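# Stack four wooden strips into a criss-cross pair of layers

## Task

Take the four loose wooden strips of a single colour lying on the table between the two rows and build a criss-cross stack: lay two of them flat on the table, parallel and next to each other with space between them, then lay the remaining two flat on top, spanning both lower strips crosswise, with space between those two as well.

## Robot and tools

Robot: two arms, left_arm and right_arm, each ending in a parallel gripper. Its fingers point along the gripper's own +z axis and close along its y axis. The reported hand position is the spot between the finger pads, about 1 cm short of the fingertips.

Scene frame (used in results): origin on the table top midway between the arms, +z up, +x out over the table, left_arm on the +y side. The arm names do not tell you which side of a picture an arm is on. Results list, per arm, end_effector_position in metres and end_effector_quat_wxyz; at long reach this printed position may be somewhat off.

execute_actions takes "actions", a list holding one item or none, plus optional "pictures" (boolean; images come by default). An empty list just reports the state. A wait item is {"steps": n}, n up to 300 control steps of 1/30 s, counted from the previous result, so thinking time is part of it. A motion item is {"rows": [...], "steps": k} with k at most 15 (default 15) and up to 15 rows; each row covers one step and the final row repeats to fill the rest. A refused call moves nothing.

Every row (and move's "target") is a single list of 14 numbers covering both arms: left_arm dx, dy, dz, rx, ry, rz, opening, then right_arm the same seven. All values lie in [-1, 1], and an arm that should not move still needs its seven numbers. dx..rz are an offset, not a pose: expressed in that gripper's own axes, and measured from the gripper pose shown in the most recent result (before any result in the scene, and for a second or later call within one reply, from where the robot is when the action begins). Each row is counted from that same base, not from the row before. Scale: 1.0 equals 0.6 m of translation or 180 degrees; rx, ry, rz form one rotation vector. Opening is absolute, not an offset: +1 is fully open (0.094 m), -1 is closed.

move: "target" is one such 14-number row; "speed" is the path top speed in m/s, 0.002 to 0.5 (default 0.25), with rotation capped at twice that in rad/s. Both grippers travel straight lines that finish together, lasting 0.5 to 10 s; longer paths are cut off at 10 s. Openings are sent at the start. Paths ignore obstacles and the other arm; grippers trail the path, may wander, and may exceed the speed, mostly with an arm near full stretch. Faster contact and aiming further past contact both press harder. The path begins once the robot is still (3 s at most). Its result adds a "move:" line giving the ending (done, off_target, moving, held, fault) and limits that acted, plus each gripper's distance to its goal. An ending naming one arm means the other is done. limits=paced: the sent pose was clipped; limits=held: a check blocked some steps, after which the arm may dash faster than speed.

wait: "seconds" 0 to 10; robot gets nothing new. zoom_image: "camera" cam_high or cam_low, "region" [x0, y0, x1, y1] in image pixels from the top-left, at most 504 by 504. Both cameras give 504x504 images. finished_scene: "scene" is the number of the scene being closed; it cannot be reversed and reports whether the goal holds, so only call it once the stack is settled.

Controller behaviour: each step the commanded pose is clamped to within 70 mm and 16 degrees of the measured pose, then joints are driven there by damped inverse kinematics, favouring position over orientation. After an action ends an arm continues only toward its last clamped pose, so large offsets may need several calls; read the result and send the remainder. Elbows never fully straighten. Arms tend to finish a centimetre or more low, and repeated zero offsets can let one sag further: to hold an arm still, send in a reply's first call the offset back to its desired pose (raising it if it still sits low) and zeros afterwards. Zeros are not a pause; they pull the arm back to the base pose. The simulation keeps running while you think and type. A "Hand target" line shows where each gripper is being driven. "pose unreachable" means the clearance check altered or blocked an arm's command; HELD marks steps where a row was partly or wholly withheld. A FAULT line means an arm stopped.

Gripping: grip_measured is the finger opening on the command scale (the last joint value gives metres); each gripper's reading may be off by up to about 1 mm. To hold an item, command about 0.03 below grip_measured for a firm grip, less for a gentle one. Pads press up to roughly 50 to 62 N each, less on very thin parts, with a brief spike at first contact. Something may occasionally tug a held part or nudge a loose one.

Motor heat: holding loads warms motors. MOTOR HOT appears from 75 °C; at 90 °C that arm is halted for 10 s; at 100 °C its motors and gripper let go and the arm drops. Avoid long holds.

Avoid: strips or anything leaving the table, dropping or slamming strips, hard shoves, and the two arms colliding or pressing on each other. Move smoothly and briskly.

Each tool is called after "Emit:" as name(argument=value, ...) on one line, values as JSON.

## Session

Emit:
execute_actions(actions=[])

Scene clock: 0.00 s of 5550.00 s.
left_arm: end_effector_position=(+0.3098, +0.3201, +0.2800) grip_measured=+1.000 end_effector_quat_wxyz=(+0.589, -0.012, +0.808, +0.003) | right_arm: end_effector_position=(+0.2913, -0.1576, +0.3574) grip_measured=+1.000 end_effector_quat_wxyz=(+0.690, -0.511, +0.435, +0.271)
Joint positions: left_arm=[-0.095  0.56   0.719 -0.48  -0.23  -0.086  0.094] | right_arm=[-0.192  1.222  0.781  0.781 -1.268 -0.166  0.094]
Joint velocities: left_arm=[-0.002  0.012  0.012 -0.022 -0.066  0.007  0.   ] | right_arm=[-0.037  0.002  0.002  0.022 -0.051  0.037  0.   ]
Hand target (left_arm): +0.309, +0.320, +0.285; +0.593, -0.014, +0.805, +0.002
Hand target (right_arm): +0.291, -0.158, +0.358; +0.689, -0.508, +0.439, +0.273

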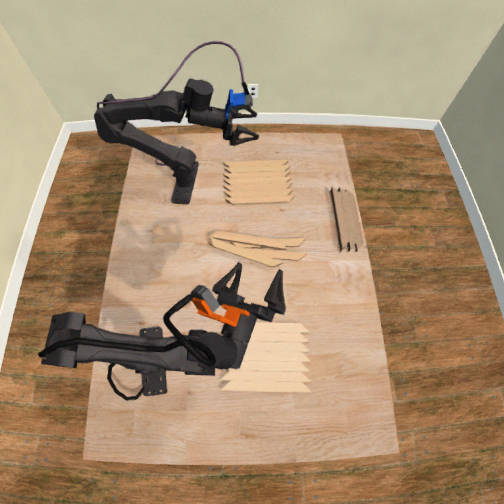

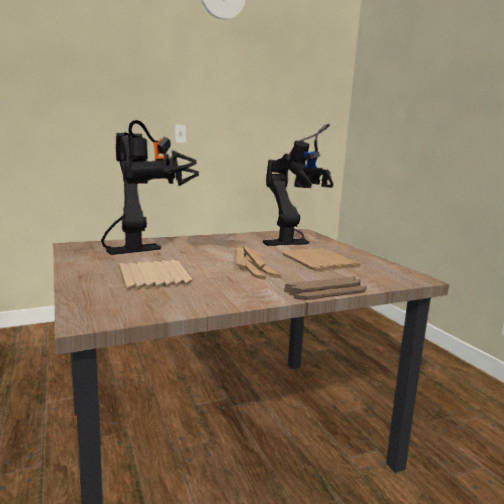

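Emit:
move(target=[0.285,-0.2,0.092,0,0.401,0,-0.1,0,0,-0.25,0,0,0,1], speed=0.35)

Emit:
zoom_image(camera="cam_high", region=[200,210,320,290])

Emit:
zoom_image(camera="cam_low", region=[220,230,300,290])

Scene clock: 5.50 s of 5550.00 s.
left_arm: end_effector_position=(+0.3096, +0.2076, +0.0993) grip_measured=-0.098 end_effector_quat_wxyz=(+0.003, -0.015, +1.000, +0.013) | right_arm: end_effector_position=(+0.2473, -0.2959, +0.3396) grip_measured=+1.000 end_effector_quat_wxyz=(+0.690, -0.448, +0.551, +0.142)
Joint positions: left_arm=[-0.349  1.664  1.29  -1.203 -0.025 -0.505  0.042] | right_arm=[-0.84   1.051  0.593  1.205 -1.583  0.268  0.094]
Joint velocities: left_arm=[ 0.002  0.007 -0.002 -0.066  0.051 -0.022  0.   ] | right_arm=[-0.007  0.007 -0.007  0.022 -0.037 -0.022  0.   ]
Hand target (left_arm): +0.311, +0.202, +0.104; +0.002, -0.015, +1.000, +0.009
Hand target (right_arm): +0.243, -0.294, +0.339; +0.689, -0.446, +0.553, +0.140
Off the commanded pose (left_arm): 0.010 m, 2 deg.
Off the commanded pose (right_arm): 0.006 m, 21 deg; orientation clipped at the last step of the last action.
joint sent to its limit (right arm) — the command would take joint 5 (wrist yaw) past its lower limit, so that joint was sent only as far as its limit.
After step 90, 0.10 s passed at rest.
move: off_target (right_arm); limits=paced

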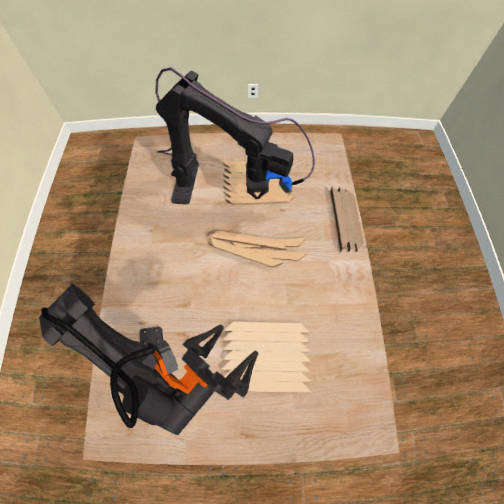

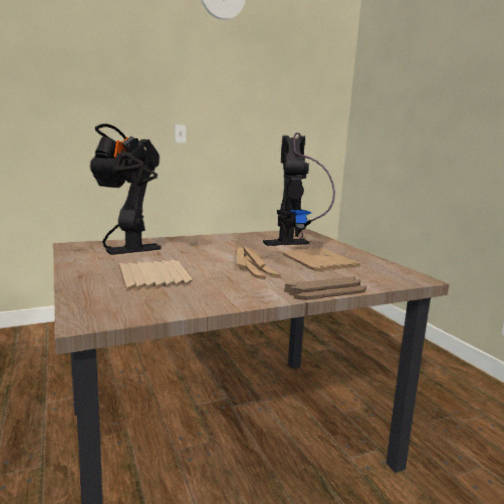

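Region (200, 210, 320, 290) of cam_high's 504x504 image, scaled by 4.200, with more detail than that image has.

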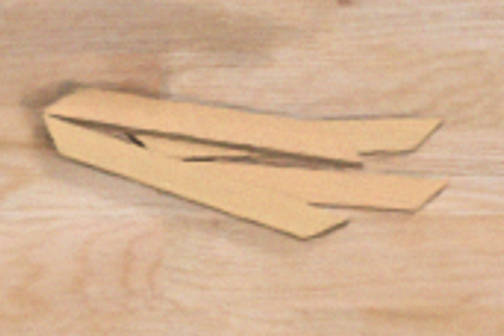

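Region (220, 230, 300, 290) of cam_low's 504x504 image, scaled by 6.300, with more detail than that image has; it fills the top 378 rows of this view, and the rest is white.

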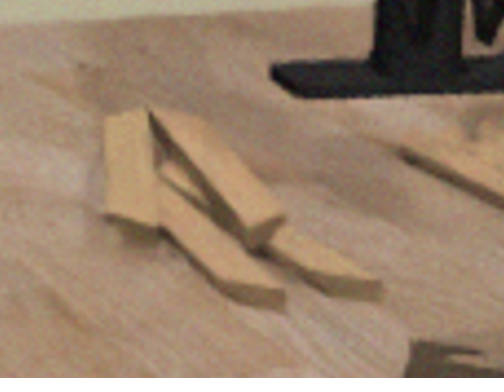

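Emit:
move(target=[0.02,-0.235,0.075,0.008,-0.008,0.075,-0.05,0,0,0,0,0,0,1])

Emit:
move(target=[0,0,0.04,0,0,0,-0.05,0,0,0,0,0,0,1], speed=0.08)

Emit:
zoom_image(camera="cam_low", region=[220,230,300,290])

Scene clock: 10.60 s of 5550.00 s.
left_arm: end_effector_position=(+0.2932, +0.0763, +0.0495) grip_measured=-0.052 end_effector_quat_wxyz=(+0.004, +0.108, +0.994, +0.012) | right_arm: end_effector_position=(+0.2473, -0.2959, +0.3396) grip_measured=+1.000 end_effector_quat_wxyz=(+0.689, -0.447, +0.551, +0.143)
Joint positions: left_arm=[-0.702  1.949  1.444 -1.075 -0.024 -0.611  0.045] | right_arm=[-0.84   1.051  0.593  1.205 -1.583  0.27   0.094]
Joint velocities: left_arm=[-0.002 -0.002  0.017 -0.037 -0.066 -0.11   0.001] | right_arm=[-0.017  0.012 -0.012 -0.022  0.081 -0.037  0.   ]
Hand target (left_arm): +0.301, +0.069, +0.052; +0.018, +0.103, +0.995, +0.004
Hand target (right_arm): +0.247, -0.296, +0.340; +0.690, -0.448, +0.551, +0.142
Off the commanded pose (left_arm): 0.013 m, 2 deg.
Off the commanded pose (right_arm): 0.000 m, 0 deg.
After step 90, 1.07 s passed at rest.
move: off_target (left_arm)

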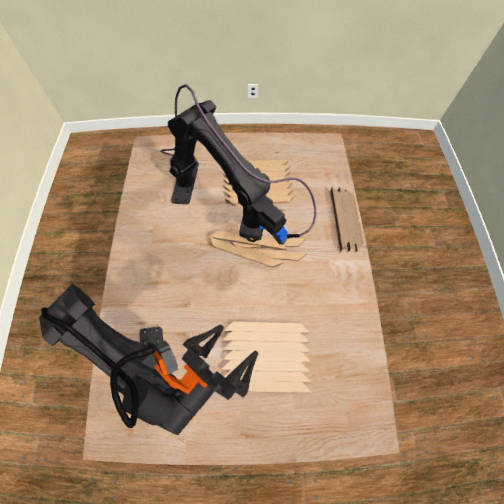

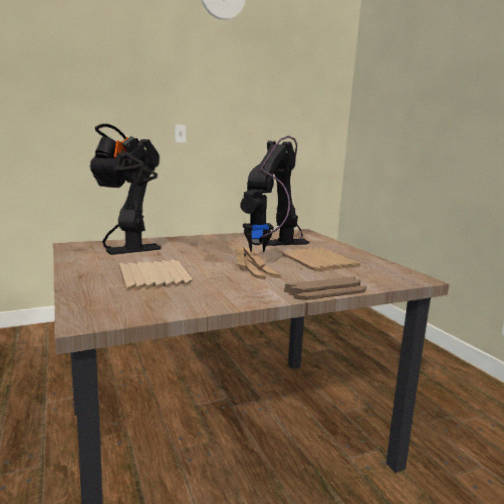

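Scene clock: 11.50 s of 5550.00 s.
left_arm: end_effector_position=(+0.2930, +0.0764, +0.0329) grip_measured=-0.052 end_effector_quat_wxyz=(+0.006, +0.108, +0.994, +0.011) | right_arm: end_effector_position=(+0.2473, -0.2959, +0.3396) grip_measured=+1.000 end_effector_quat_wxyz=(+0.689, -0.447, +0.551, +0.143)
Joint positions: left_arm=[-0.702  1.963  1.394 -1.007 -0.024 -0.612  0.045] | right_arm=[-0.84   1.051  0.593  1.205 -1.583  0.27   0.094]
Joint velocities: left_arm=[-0.007  0.002  0.007 -0.007 -0.095  0.007 -0.002] | right_arm=[ 0.012 -0.002 -0.007 -0.066 -0.022 -0.007  0.   ]
Hand target (left_arm): +0.293, +0.077, +0.026; +0.004, +0.108, +0.994, +0.012
Hand target (right_arm): +0.247, -0.296, +0.340; +0.689, -0.447, +0.551, +0.143
Off the commanded pose (left_arm): 0.007 m, 0 deg.
Off the commanded pose (right_arm): 0.000 m, 0 deg.
move: done

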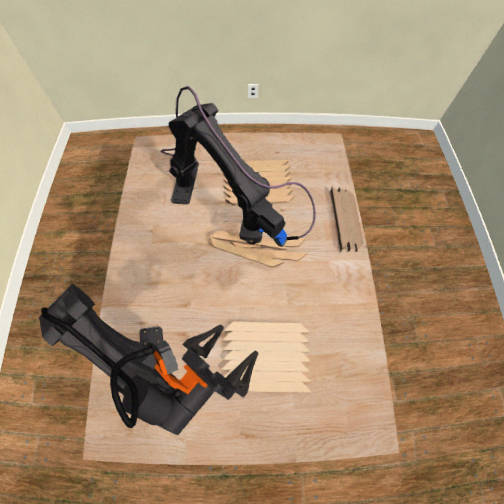

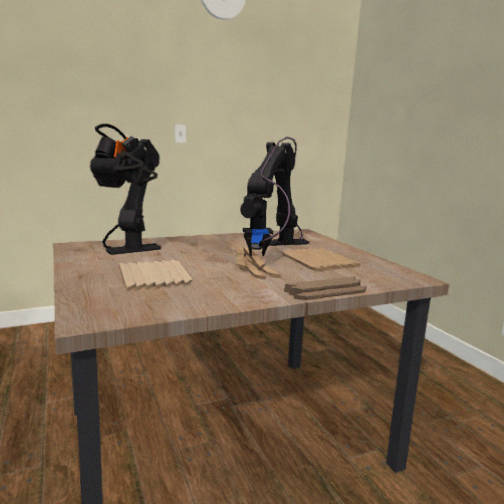

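Region (220, 230, 300, 290) of cam_low's 504x504 image, scaled by 6.300, with more detail than that image has; it fills the top 378 rows of this view, and the rest is white.

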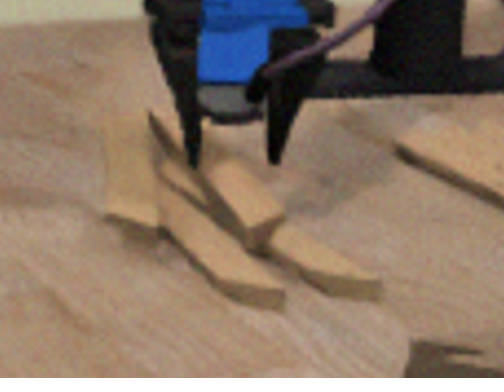

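Open wider to clear the edge, then descend.

Emit:
move(target=[0,0,0.04,0,0,0,0.3,0,0,0,0,0,0,1], speed=0.04)

Emit:
move(target=[0,0,0,0,0,0,-0.5,0,0,0,0,0,0,1])

Emit:
zoom_image(camera="cam_low", region=[220,230,300,290])

Scene clock: 15.07 s of 5550.00 s.
left_arm: end_effector_position=(+0.2921, +0.0774, +0.0161) grip_measured=+0.298 end_effector_quat_wxyz=(+0.005, +0.108, +0.994, +0.011) | right_arm: end_effector_position=(+0.2473, -0.2959, +0.3396) grip_measured=+1.000 end_effector_quat_wxyz=(+0.689, -0.447, +0.551, +0.143)
Joint positions: left_arm=[-0.702  1.982  1.351 -0.947 -0.024 -0.612  0.061] | right_arm=[-0.84   1.051  0.593  1.205 -1.583  0.27   0.094]
Joint velocities: left_arm=[-0.017  0.007 -0.007  0.051 -0.007 -0.007 -0.001] | right_arm=[-0.017 -0.012 -0.017  0.125 -0.037  0.037  0.   ]
Hand target (left_arm): +0.293, +0.077, +0.009; +0.006, +0.108, +0.994, +0.011
Hand target (right_arm): +0.247, -0.296, +0.340; +0.689, -0.447, +0.551, +0.143
Off the commanded pose (left_arm): 0.007 m, 0 deg.
Off the commanded pose (right_arm): 0.000 m, 0 deg.
move: done

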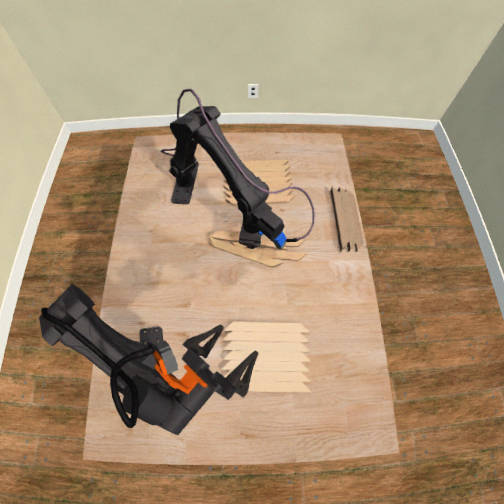

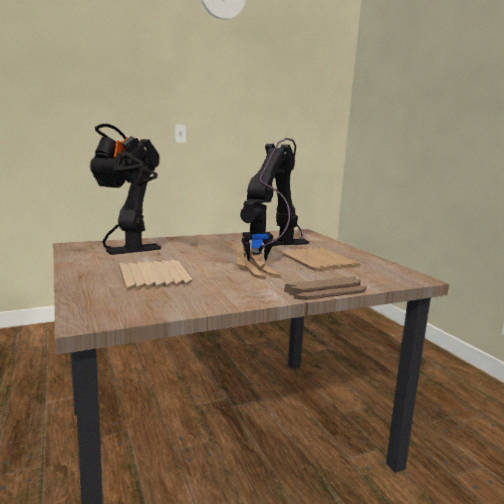

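Scene clock: 15.57 s of 5550.00 s.
left_arm: end_effector_position=(+0.2918, +0.0773, +0.0161) grip_measured=-0.441 end_effector_quat_wxyz=(+0.004, +0.108, +0.994, +0.011) | right_arm: end_effector_position=(+0.2473, -0.2959, +0.3396) grip_measured=+1.000 end_effector_quat_wxyz=(+0.689, -0.447, +0.551, +0.143)
Joint positions: left_arm=[-0.702  1.982  1.351 -0.948 -0.022 -0.611  0.026] | right_arm=[-0.84   1.051  0.593  1.205 -1.583  0.27   0.094]
Joint velocities: left_arm=[-0.012 -0.007 -0.012 -0.022  0.037  0.007  0.   ] | right_arm=[-0.012  0.012 -0.017  0.037 -0.022 -0.066  0.   ]
Hand target (left_arm): +0.292, +0.077, +0.016; +0.005, +0.108, +0.994, +0.011
Hand target (right_arm): +0.247, -0.296, +0.340; +0.689, -0.447, +0.551, +0.143
Off the commanded pose (left_arm): 0.000 m, 0 deg.
Off the commanded pose (right_arm): 0.000 m, 0 deg.
move: done

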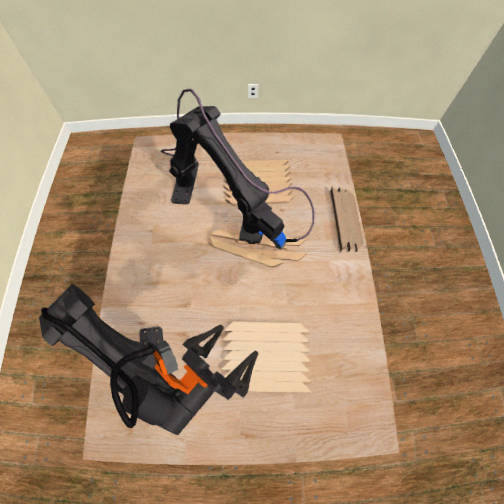

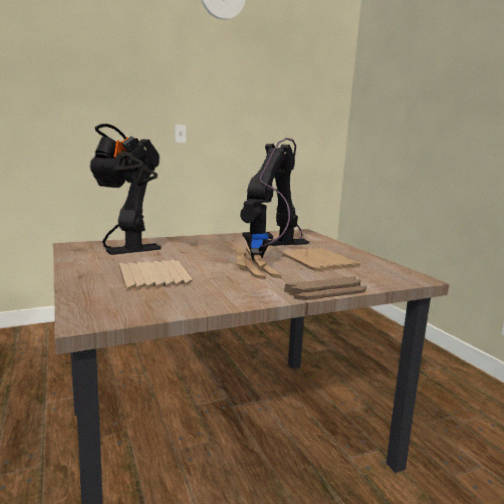

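Region (220, 230, 300, 290) of cam_low's 504x504 image, scaled by 6.300, with more detail than that image has; it fills the top 378 rows of this view, and the rest is white.

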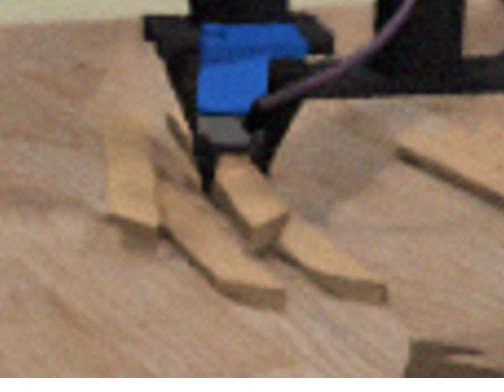

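Emit:
move(target=[0,0,-0.05,0,0,0,-0.48,0,0,0,0,0,0,1], speed=0.1)

Emit:
move(target=[-0.09,0.125,0,0,0.01,-0.027,-0.48,0,0,0,0,0,0,1], speed=0.15)

Emit:
zoom_image(camera="cam_high", region=[200,210,320,290])

Scene clock: 20.53 s of 5550.00 s.
left_arm: end_effector_position=(+0.2855, +0.0842, +0.0262) grip_measured=-0.441 end_effector_quat_wxyz=(-0.015, +0.108, +0.994, +0.028) | right_arm: end_effector_position=(+0.2473, -0.2959, +0.3396) grip_measured=+1.000 end_effector_quat_wxyz=(+0.689, -0.447, +0.551, +0.143)
Joint positions: left_arm=[-0.702  1.982  1.392 -1.041 -0.022 -0.611  0.026] | right_arm=[-0.84   1.051  0.593  1.205 -1.583  0.27   0.094]
Joint velocities: left_arm=[-0.002 -0.017  0.012 -0.051  0.051 -0.051 -0.   ] | right_arm=[-0.012 -0.007  0.002 -0.066 -0.037 -0.037  0.   ]
Hand target (left_arm): +0.291, +0.077, +0.046; +0.004, +0.108, +0.994, +0.011
Hand target (right_arm): +0.247, -0.296, +0.340; +0.689, -0.447, +0.551, +0.143
Off the commanded pose (left_arm): 0.022 m, 3 deg.
Off the commanded pose (right_arm): 0.000 m, 0 deg.
After step 90, 1.00 s passed at rest.
move: off_target (left_arm)

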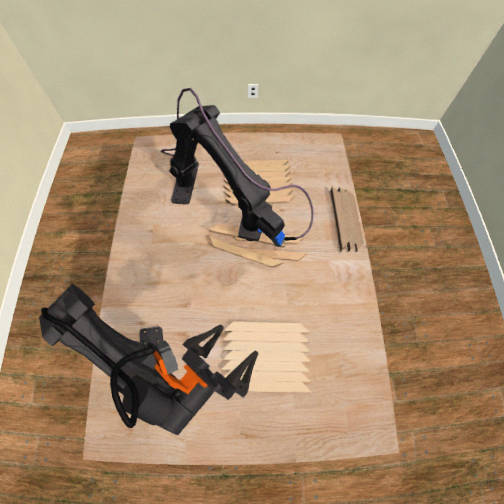

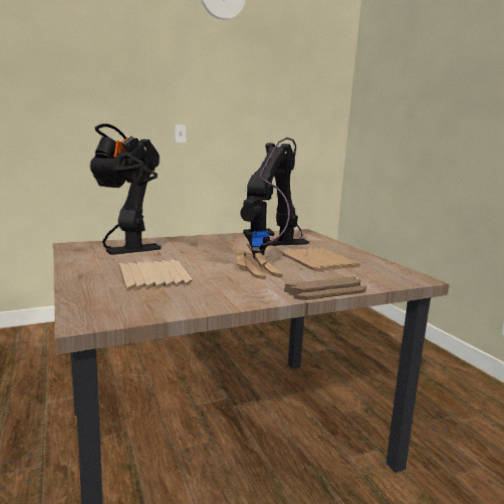

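Scene clock: 21.63 s of 5550.00 s.
left_arm: end_effector_position=(+0.3516, +0.1442, +0.0254) grip_measured=-0.441 end_effector_quat_wxyz=(-0.030, +0.061, +0.997, +0.026) | right_arm: end_effector_position=(+0.2473, -0.2959, +0.3396) grip_measured=+1.000 end_effector_quat_wxyz=(+0.689, -0.447, +0.551, +0.143)
Joint positions: left_arm=[-0.448  2.046  1.481 -1.084 -0.017 -0.452  0.026] | right_arm=[-0.84   1.051  0.593  1.205 -1.583  0.27   0.094]
Joint velocities: left_arm=[ 0.012  0.002 -0.022 -0.022  0.007 -0.022 -0.   ] | right_arm=[-0.012  0.017  0.007  0.022  0.051 -0.037  0.   ]
Hand target (left_arm): +0.354, +0.143, +0.028; -0.032, +0.066, +0.997, +0.028
Hand target (right_arm): +0.247, -0.296, +0.340; +0.689, -0.447, +0.551, +0.143
Off the commanded pose (left_arm): 0.004 m, 1 deg.
Off the commanded pose (right_arm): 0.000 m, 0 deg.
move: done

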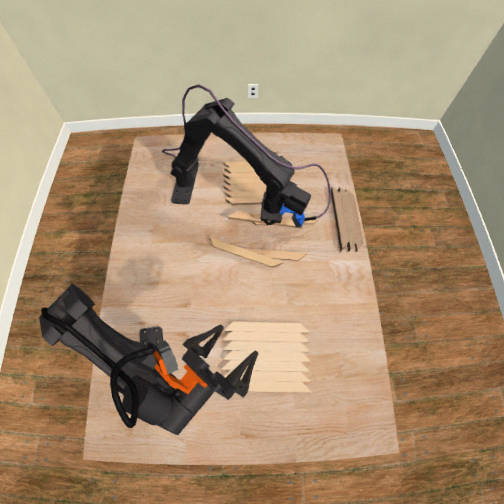

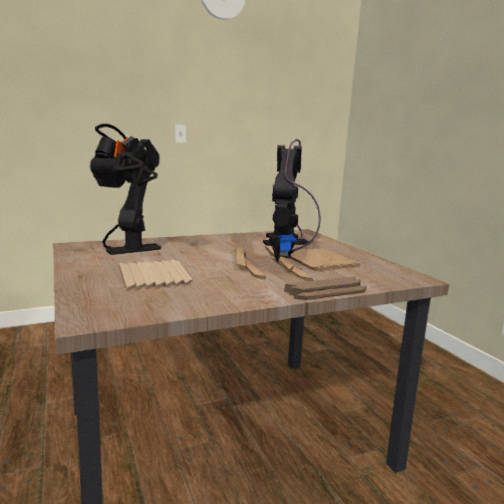

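Region (200, 210, 320, 290) of cam_high's 504x504 image, scaled by 4.200, with more detail than that image has.

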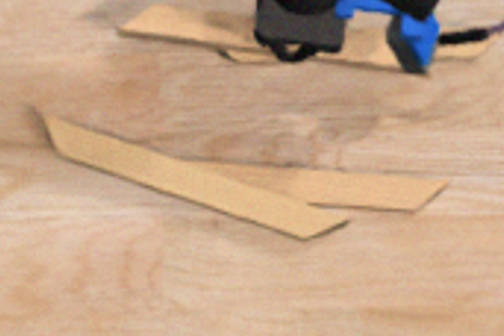

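Emit:
move(target=[0.07,-0.01,0.022,0.008,-0.018,0,-0.48,0,0,0,0,0,0,1], speed=0.06)

Emit:
zoom_image(camera="cam_low", region=[230,225,330,290])

Emit:
zoom_image(camera="cam_high", region=[200,190,330,280])

Scene clock: 26.83 s of 5550.00 s.
left_arm: end_effector_position=(+0.3178, +0.1470, +0.0155) grip_measured=-0.441 end_effector_quat_wxyz=(+0.003, +0.060, +0.998, +0.015) | right_arm: end_effector_position=(+0.2473, -0.2959, +0.3396) grip_measured=+1.000 end_effector_quat_wxyz=(+0.689, -0.447, +0.551, +0.143)
Joint positions: left_arm=[-0.503  1.896  1.226 -0.913 -0.028 -0.509  0.026] | right_arm=[-0.84   1.051  0.593  1.205 -1.583  0.27   0.094]
Joint velocities: left_arm=[-0.002  0.007  0.002  0.022 -0.037 -0.022 -0.001] | right_arm=[ 0.022 -0.022 -0.017  0.022 -0.022 -0.007  0.   ]
Hand target (left_arm): +0.309, +0.145, +0.014; -0.002, +0.061, +0.998, +0.012
Hand target (right_arm): +0.247, -0.296, +0.340; +0.689, -0.447, +0.551, +0.143
Off the commanded pose (left_arm): 0.010 m, 1 deg.
Off the commanded pose (right_arm): 0.000 m, 0 deg.
After step 90, 1.17 s passed at rest.
move: done

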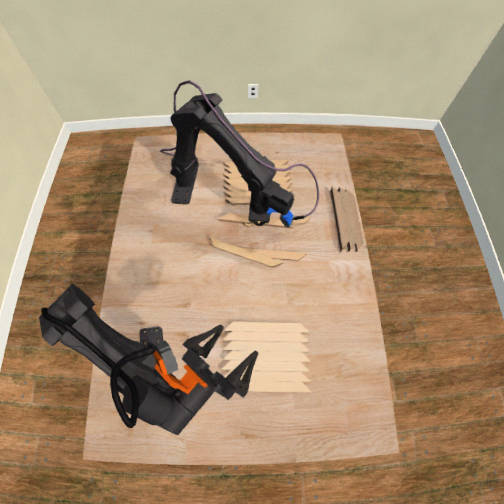

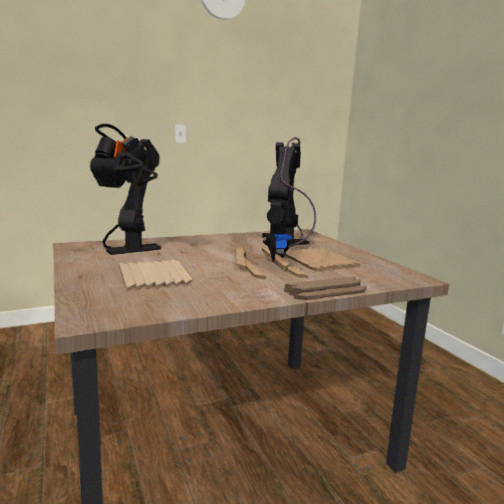

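Region (230, 225, 330, 290) of cam_low's 504x504 image, scaled by 5.040, with more detail than that image has; it fills the top 328 rows of this view, and the rest is white.

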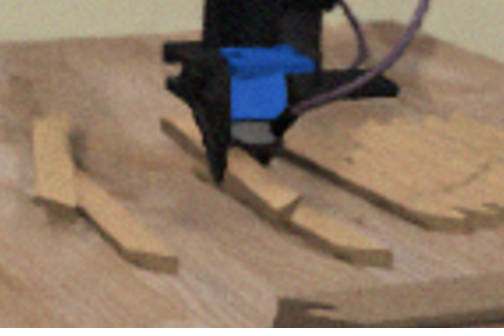

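Region (200, 190, 330, 280) of cam_high's 504x504 image, scaled by 3.877, with more detail than that image has; it fills the top 349 rows of this view, and the rest is white.

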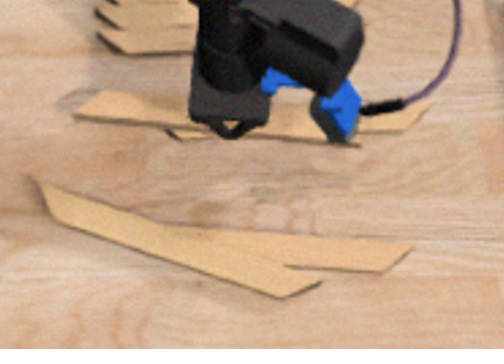

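Rotate C about 7° to be parallel with D, release, raise a little.

Emit:
move(target=[0,0,0,0,0,0.045,-0.48,0,0,0,0,0,0,1], speed=0.1)

Emit:
move(target=[0,0,0,0,0,0,-0.15,0,0,0,0,0,0,1])

Emit:
move(target=[0,0,-0.03,0,0,0,-0.15,0,0,0,0,0,0,1], speed=0.05)

Emit:
zoom_image(camera="cam_low", region=[250,235,320,285])

Scene clock: 31.23 s of 5550.00 s.
left_arm: end_effector_position=(+0.3179, +0.1470, +0.0156) grip_measured=-0.441 end_effector_quat_wxyz=(+0.002, +0.121, +0.993, +0.015) | right_arm: end_effector_position=(+0.2473, -0.2959, +0.3396) grip_measured=+1.000 end_effector_quat_wxyz=(+0.689, -0.447, +0.551, +0.143)
Joint positions: left_arm=[-0.503  1.895  1.226 -0.913 -0.029 -0.386  0.026] | right_arm=[-0.84   1.051  0.593  1.205 -1.583  0.27   0.094]
Joint velocities: left_arm=[ 0.007 -0.007 -0.002  0.051  0.007 -0.007 -0.   ] | right_arm=[-0.012  0.012 -0.002 -0.007 -0.022 -0.022  0.   ]
Hand target (left_arm): +0.318, +0.147, +0.016; +0.002, +0.130, +0.991, +0.015
Hand target (right_arm): +0.247, -0.296, +0.340; +0.689, -0.447, +0.551, +0.143
Off the commanded pose (left_arm): 0.000 m, 1 deg.
Off the commanded pose (right_arm): 0.000 m, 0 deg.
After step 90, 0.30 s passed at rest.
move: done

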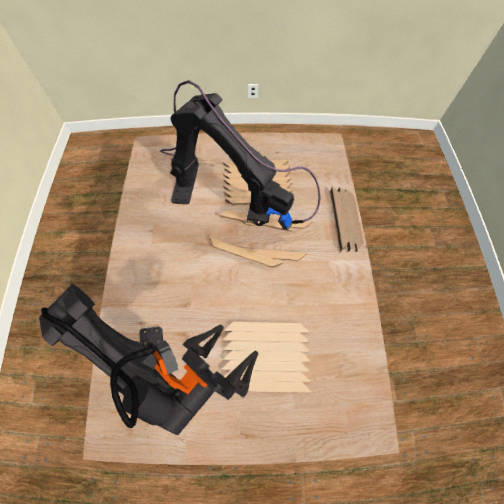

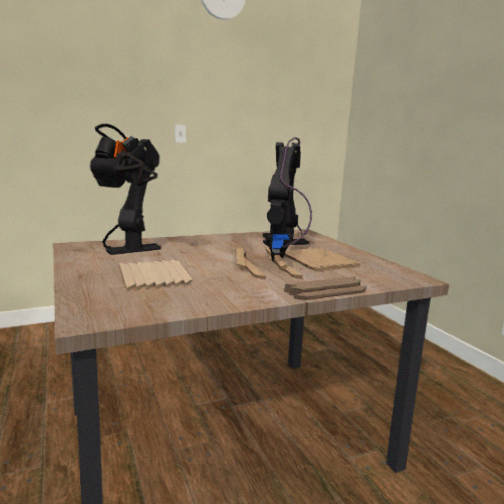

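Scene clock: 31.73 s of 5550.00 s.
left_arm: end_effector_position=(+0.3179, +0.1471, +0.0156) grip_measured=-0.152 end_effector_quat_wxyz=(+0.002, +0.121, +0.993, +0.015) | right_arm: end_effector_position=(+0.2473, -0.2959, +0.3396) grip_measured=+1.000 end_effector_quat_wxyz=(+0.689, -0.447, +0.551, +0.143)
Joint positions: left_arm=[-0.503  1.895  1.226 -0.913 -0.029 -0.386  0.04 ] | right_arm=[-0.84   1.051  0.593  1.205 -1.583  0.27   0.094]
Joint velocities: left_arm=[-0.012 -0.007  0.002  0.007  0.022 -0.037  0.   ] | right_arm=[-0.002 -0.027 -0.007 -0.037  0.066 -0.022  0.   ]
Hand target (left_arm): +0.318, +0.147, +0.016; +0.002, +0.121, +0.993, +0.015
Hand target (right_arm): +0.247, -0.296, +0.340; +0.689, -0.447, +0.551, +0.143
Off the commanded pose (left_arm): 0.000 m, 0 deg.
Off the commanded pose (right_arm): 0.000 m, 0 deg.
move: done

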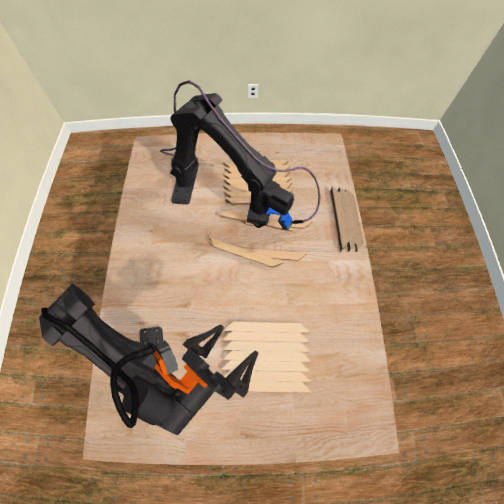

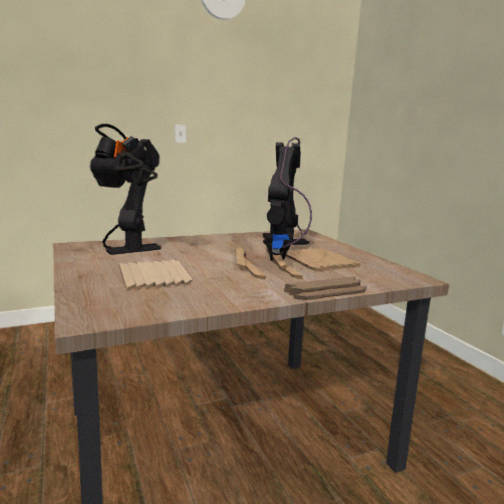

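Scene clock: 32.50 s of 5550.00 s.
left_arm: end_effector_position=(+0.3123, +0.1511, +0.0195) grip_measured=-0.152 end_effector_quat_wxyz=(-0.013, +0.121, +0.992, +0.024) | right_arm: end_effector_position=(+0.2473, -0.2959, +0.3396) grip_measured=+1.000 end_effector_quat_wxyz=(+0.689, -0.447, +0.551, +0.143)
Joint positions: left_arm=[-0.503  1.895  1.242 -0.963 -0.029 -0.386  0.04 ] | right_arm=[-0.84   1.051  0.593  1.205 -1.583  0.27   0.094]
Joint velocities: left_arm=[-0.007  0.002  0.002 -0.095 -0.081  0.022  0.   ] | right_arm=[ 0.012  0.012 -0.022  0.007 -0.007  0.066  0.   ]
Hand target (left_arm): +0.317, +0.147, +0.033; +0.002, +0.121, +0.993, +0.015
Hand target (right_arm): +0.247, -0.296, +0.340; +0.689, -0.447, +0.551, +0.143
Off the commanded pose (left_arm): 0.016 m, 2 deg.
Off the commanded pose (right_arm): 0.000 m, 0 deg.
move: off_target (left_arm)

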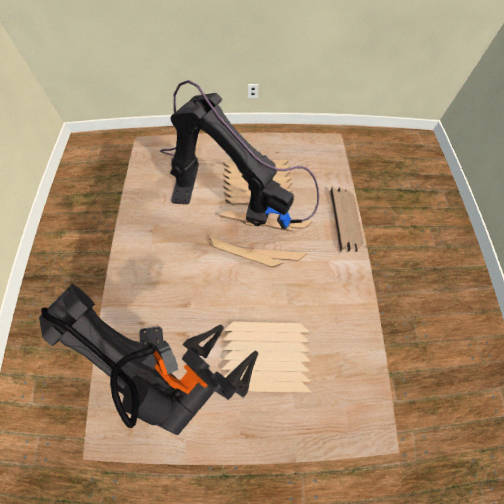

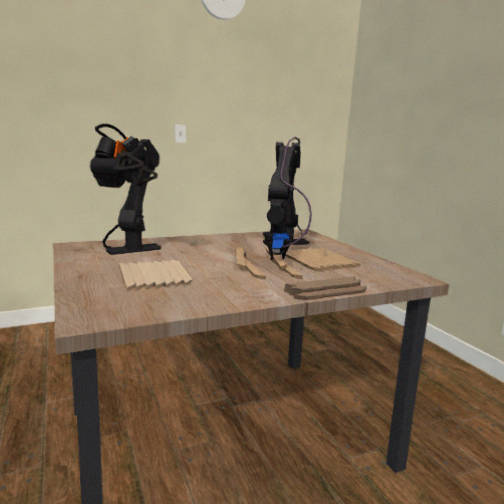

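Region (250, 235, 320, 285) of cam_low's 504x504 image, scaled by 7.200, with more detail than that image has; it fills the top 360 rows of this view, and the rest is white.

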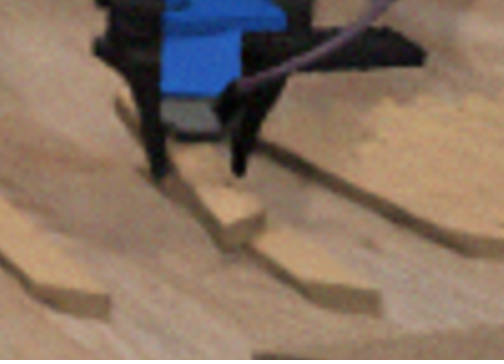

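Emit:
move(target=[0,0,0,0,0,0,-0.5,0,0,0,0,0,0,1])

Emit:
move(target=[0,0,-0.08,0.012,-0.01,0,-0.5,0,0,0,0,0,0,1], speed=0.1)

Emit:
zoom_image(camera="cam_low", region=[230,225,330,290])

Scene clock: 35.73 s of 5550.00 s.
left_arm: end_effector_position=(+0.3115, +0.1517, +0.0195) grip_measured=-0.452 end_effector_quat_wxyz=(-0.014, +0.121, +0.992, +0.025) | right_arm: end_effector_position=(+0.2473, -0.2959, +0.3396) grip_measured=+1.000 end_effector_quat_wxyz=(+0.689, -0.447, +0.551, +0.143)
Joint positions: left_arm=[-0.503  1.895  1.242 -0.967 -0.029 -0.386  0.026] | right_arm=[-0.84   1.051  0.593  1.205 -1.583  0.27   0.094]
Joint velocities: left_arm=[-0.007 -0.007 -0.002 -0.007 -0.007  0.081  0.001] | right_arm=[ 0.002 -0.012 -0.017  0.066 -0.051 -0.081  0.   ]
Hand target (left_arm): +0.312, +0.151, +0.019; -0.013, +0.121, +0.992, +0.024
Hand target (right_arm): +0.247, -0.296, +0.340; +0.689, -0.447, +0.551, +0.143
Off the commanded pose (left_arm): 0.001 m, 0 deg.
Off the commanded pose (right_arm): 0.000 m, 0 deg.
move: done

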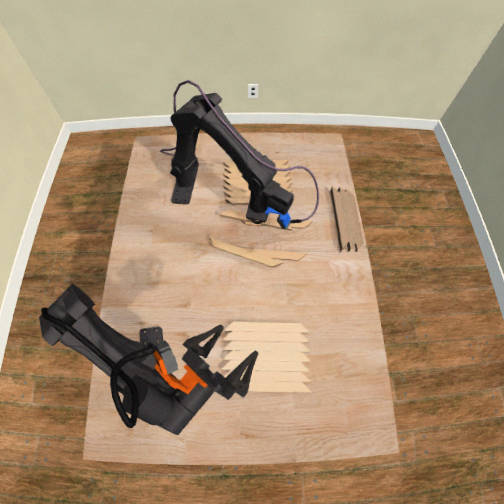

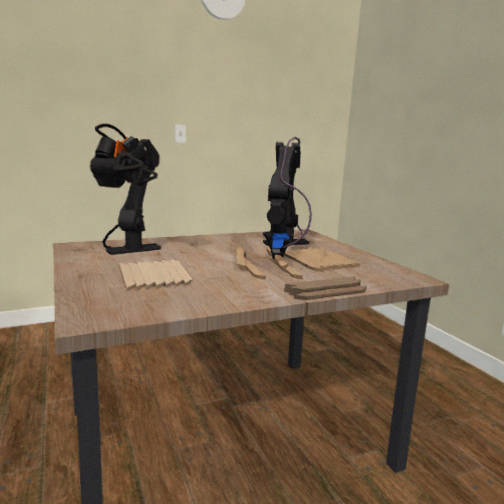

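Scene clock: 36.77 s of 5550.00 s.
left_arm: end_effector_position=(+0.3077, +0.1510, +0.0553) grip_measured=-0.452 end_effector_quat_wxyz=(-0.012, +0.122, +0.992, +0.014) | right_arm: end_effector_position=(+0.2473, -0.2959, +0.3396) grip_measured=+1.000 end_effector_quat_wxyz=(+0.689, -0.447, +0.551, +0.143)
Joint positions: left_arm=[-0.503  1.826  1.303 -1.082 -0.014 -0.385  0.026] | right_arm=[-0.84   1.051  0.593  1.205 -1.583  0.27   0.094]
Joint velocities: left_arm=[ 0.002 -0.012  0.007 -0.051  0.095  0.095 -0.   ] | right_arm=[-0.002  0.002  0.002  0.007  0.007  0.007  0.   ]
Hand target (left_arm): +0.312, +0.150, +0.067; -0.001, +0.121, +0.993, +0.004
Hand target (right_arm): +0.247, -0.296, +0.340; +0.689, -0.447, +0.551, +0.143
Off the commanded pose (left_arm): 0.013 m, 2 deg.
Off the commanded pose (right_arm): 0.000 m, 0 deg.
move: off_target (left_arm)

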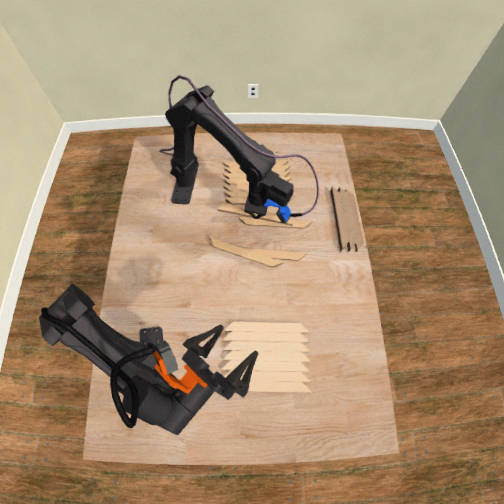

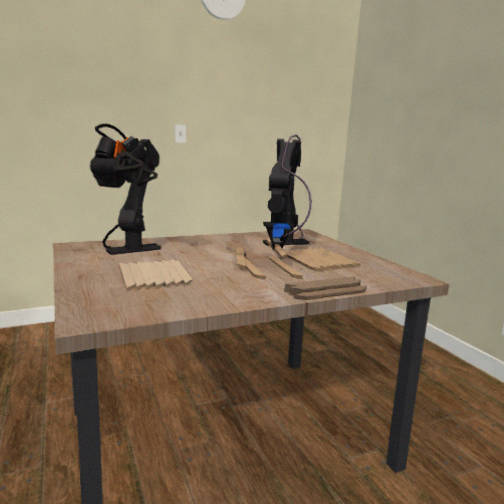

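Region (230, 225, 330, 290) of cam_low's 504x504 image, scaled by 5.040, with more detail than that image has; it fills the top 328 rows of this view, and the rest is white.

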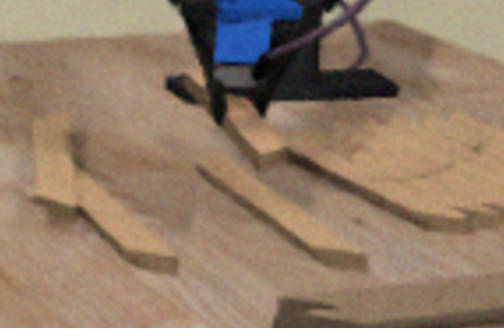

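Emit:
move(target=[-0.209,-0.078,-0.012,0.008,0,0.433,-0.5,0,0,0,0,0,0,1], speed=0.3)

Emit:
move(target=[0,0,0.045,0,0,0,-0.5,0,0,0,0,0,0,1], speed=0.08)

Emit:
zoom_image(camera="cam_low", region=[220,225,330,290])

Emit:
zoom_image(camera="cam_high", region=[200,190,330,280])

Scene clock: 43.83 s of 5550.00 s.
left_arm: end_effector_position=(+0.4161, +0.0714, +0.0587) grip_measured=-0.452 end_effector_quat_wxyz=(-0.017, +0.719, +0.695, +0.002) | right_arm: end_effector_position=(+0.2473, -0.2959, +0.3396) grip_measured=+1.000 end_effector_quat_wxyz=(+0.689, -0.447, +0.551, +0.143)
Joint positions: left_arm=[-0.503  2.379  2.163 -1.388 -0.01   0.976  0.026] | right_arm=[-0.84   1.051  0.593  1.205 -1.583  0.27   0.094]
Joint velocities: left_arm=[-0.007 -0.002  0.007 -0.007 -0.007 -0.066  0.   ] | right_arm=[-0.012 -0.002 -0.022 -0.022 -0.022  0.037  0.   ]
Hand target (left_arm): +0.418, +0.073, +0.060; -0.019, +0.719, +0.695, -0.008
Hand target (right_arm): +0.247, -0.296, +0.340; +0.689, -0.447, +0.551, +0.143
Off the commanded pose (left_arm): 0.004 m, 1 deg.
Off the commanded pose (right_arm): 0.000 m, 0 deg.
After step 90, 1.13 s passed at rest.
move: done

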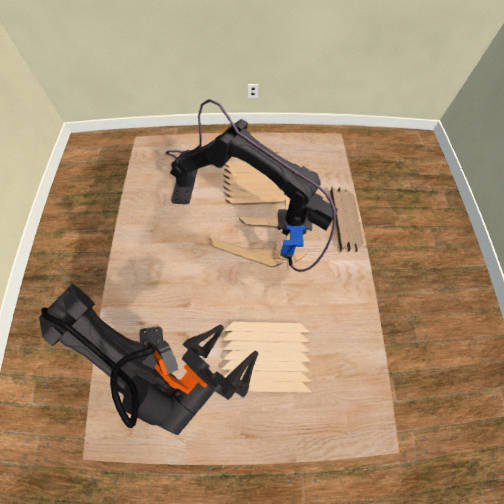

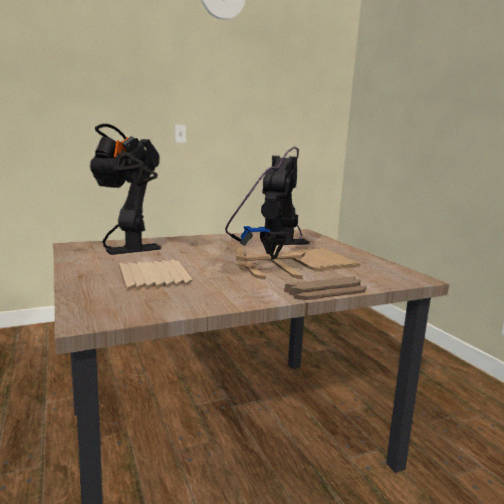

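Scene clock: 44.77 s of 5550.00 s.
left_arm: end_effector_position=(+0.4148, +0.0723, +0.0344) grip_measured=-0.452 end_effector_quat_wxyz=(-0.019, +0.719, +0.695, +0.002) | right_arm: end_effector_position=(+0.2473, -0.2959, +0.3396) grip_measured=+1.000 end_effector_quat_wxyz=(+0.689, -0.447, +0.551, +0.143)
Joint positions: left_arm=[-0.503  2.379  2.066 -1.295 -0.01   0.977  0.026] | right_arm=[-0.84   1.051  0.593  1.205 -1.583  0.27   0.094]
Joint velocities: left_arm=[ 0.002 -0.007 -0.027 -0.037  0.051 -0.022 -0.002] | right_arm=[ 0.022  0.012  0.012  0.051  0.051 -0.007  0.   ]
Hand target (left_arm): +0.415, +0.072, +0.032; -0.017, +0.719, +0.695, +0.002
Hand target (right_arm): +0.247, -0.296, +0.340; +0.689, -0.447, +0.551, +0.143
Off the commanded pose (left_arm): 0.003 m, 0 deg.
Off the commanded pose (right_arm): 0.000 m, 0 deg.
move: done

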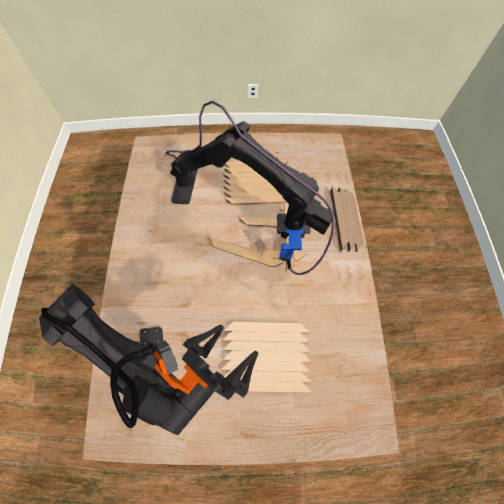

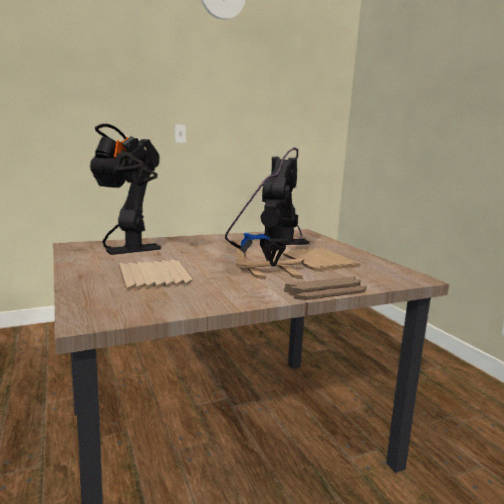

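Region (220, 225, 330, 290) of cam_low's 504x504 image, scaled by 4.582, with more detail than that image has; it fills the top 298 rows of this view, and the rest is white.

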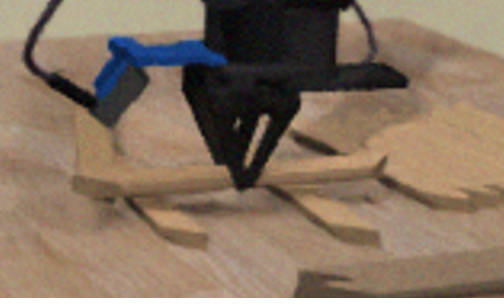

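Region (200, 190, 330, 280) of cam_high's 504x504 image, scaled by 3.877, with more detail than that image has; it fills the top 349 rows of this view, and the rest is white.

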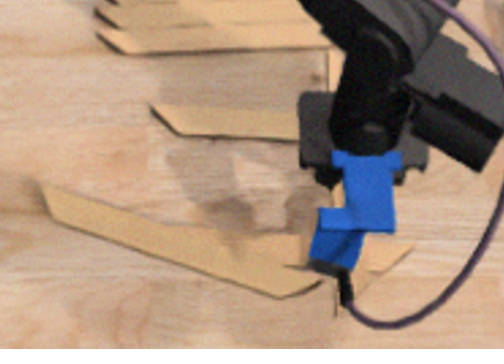

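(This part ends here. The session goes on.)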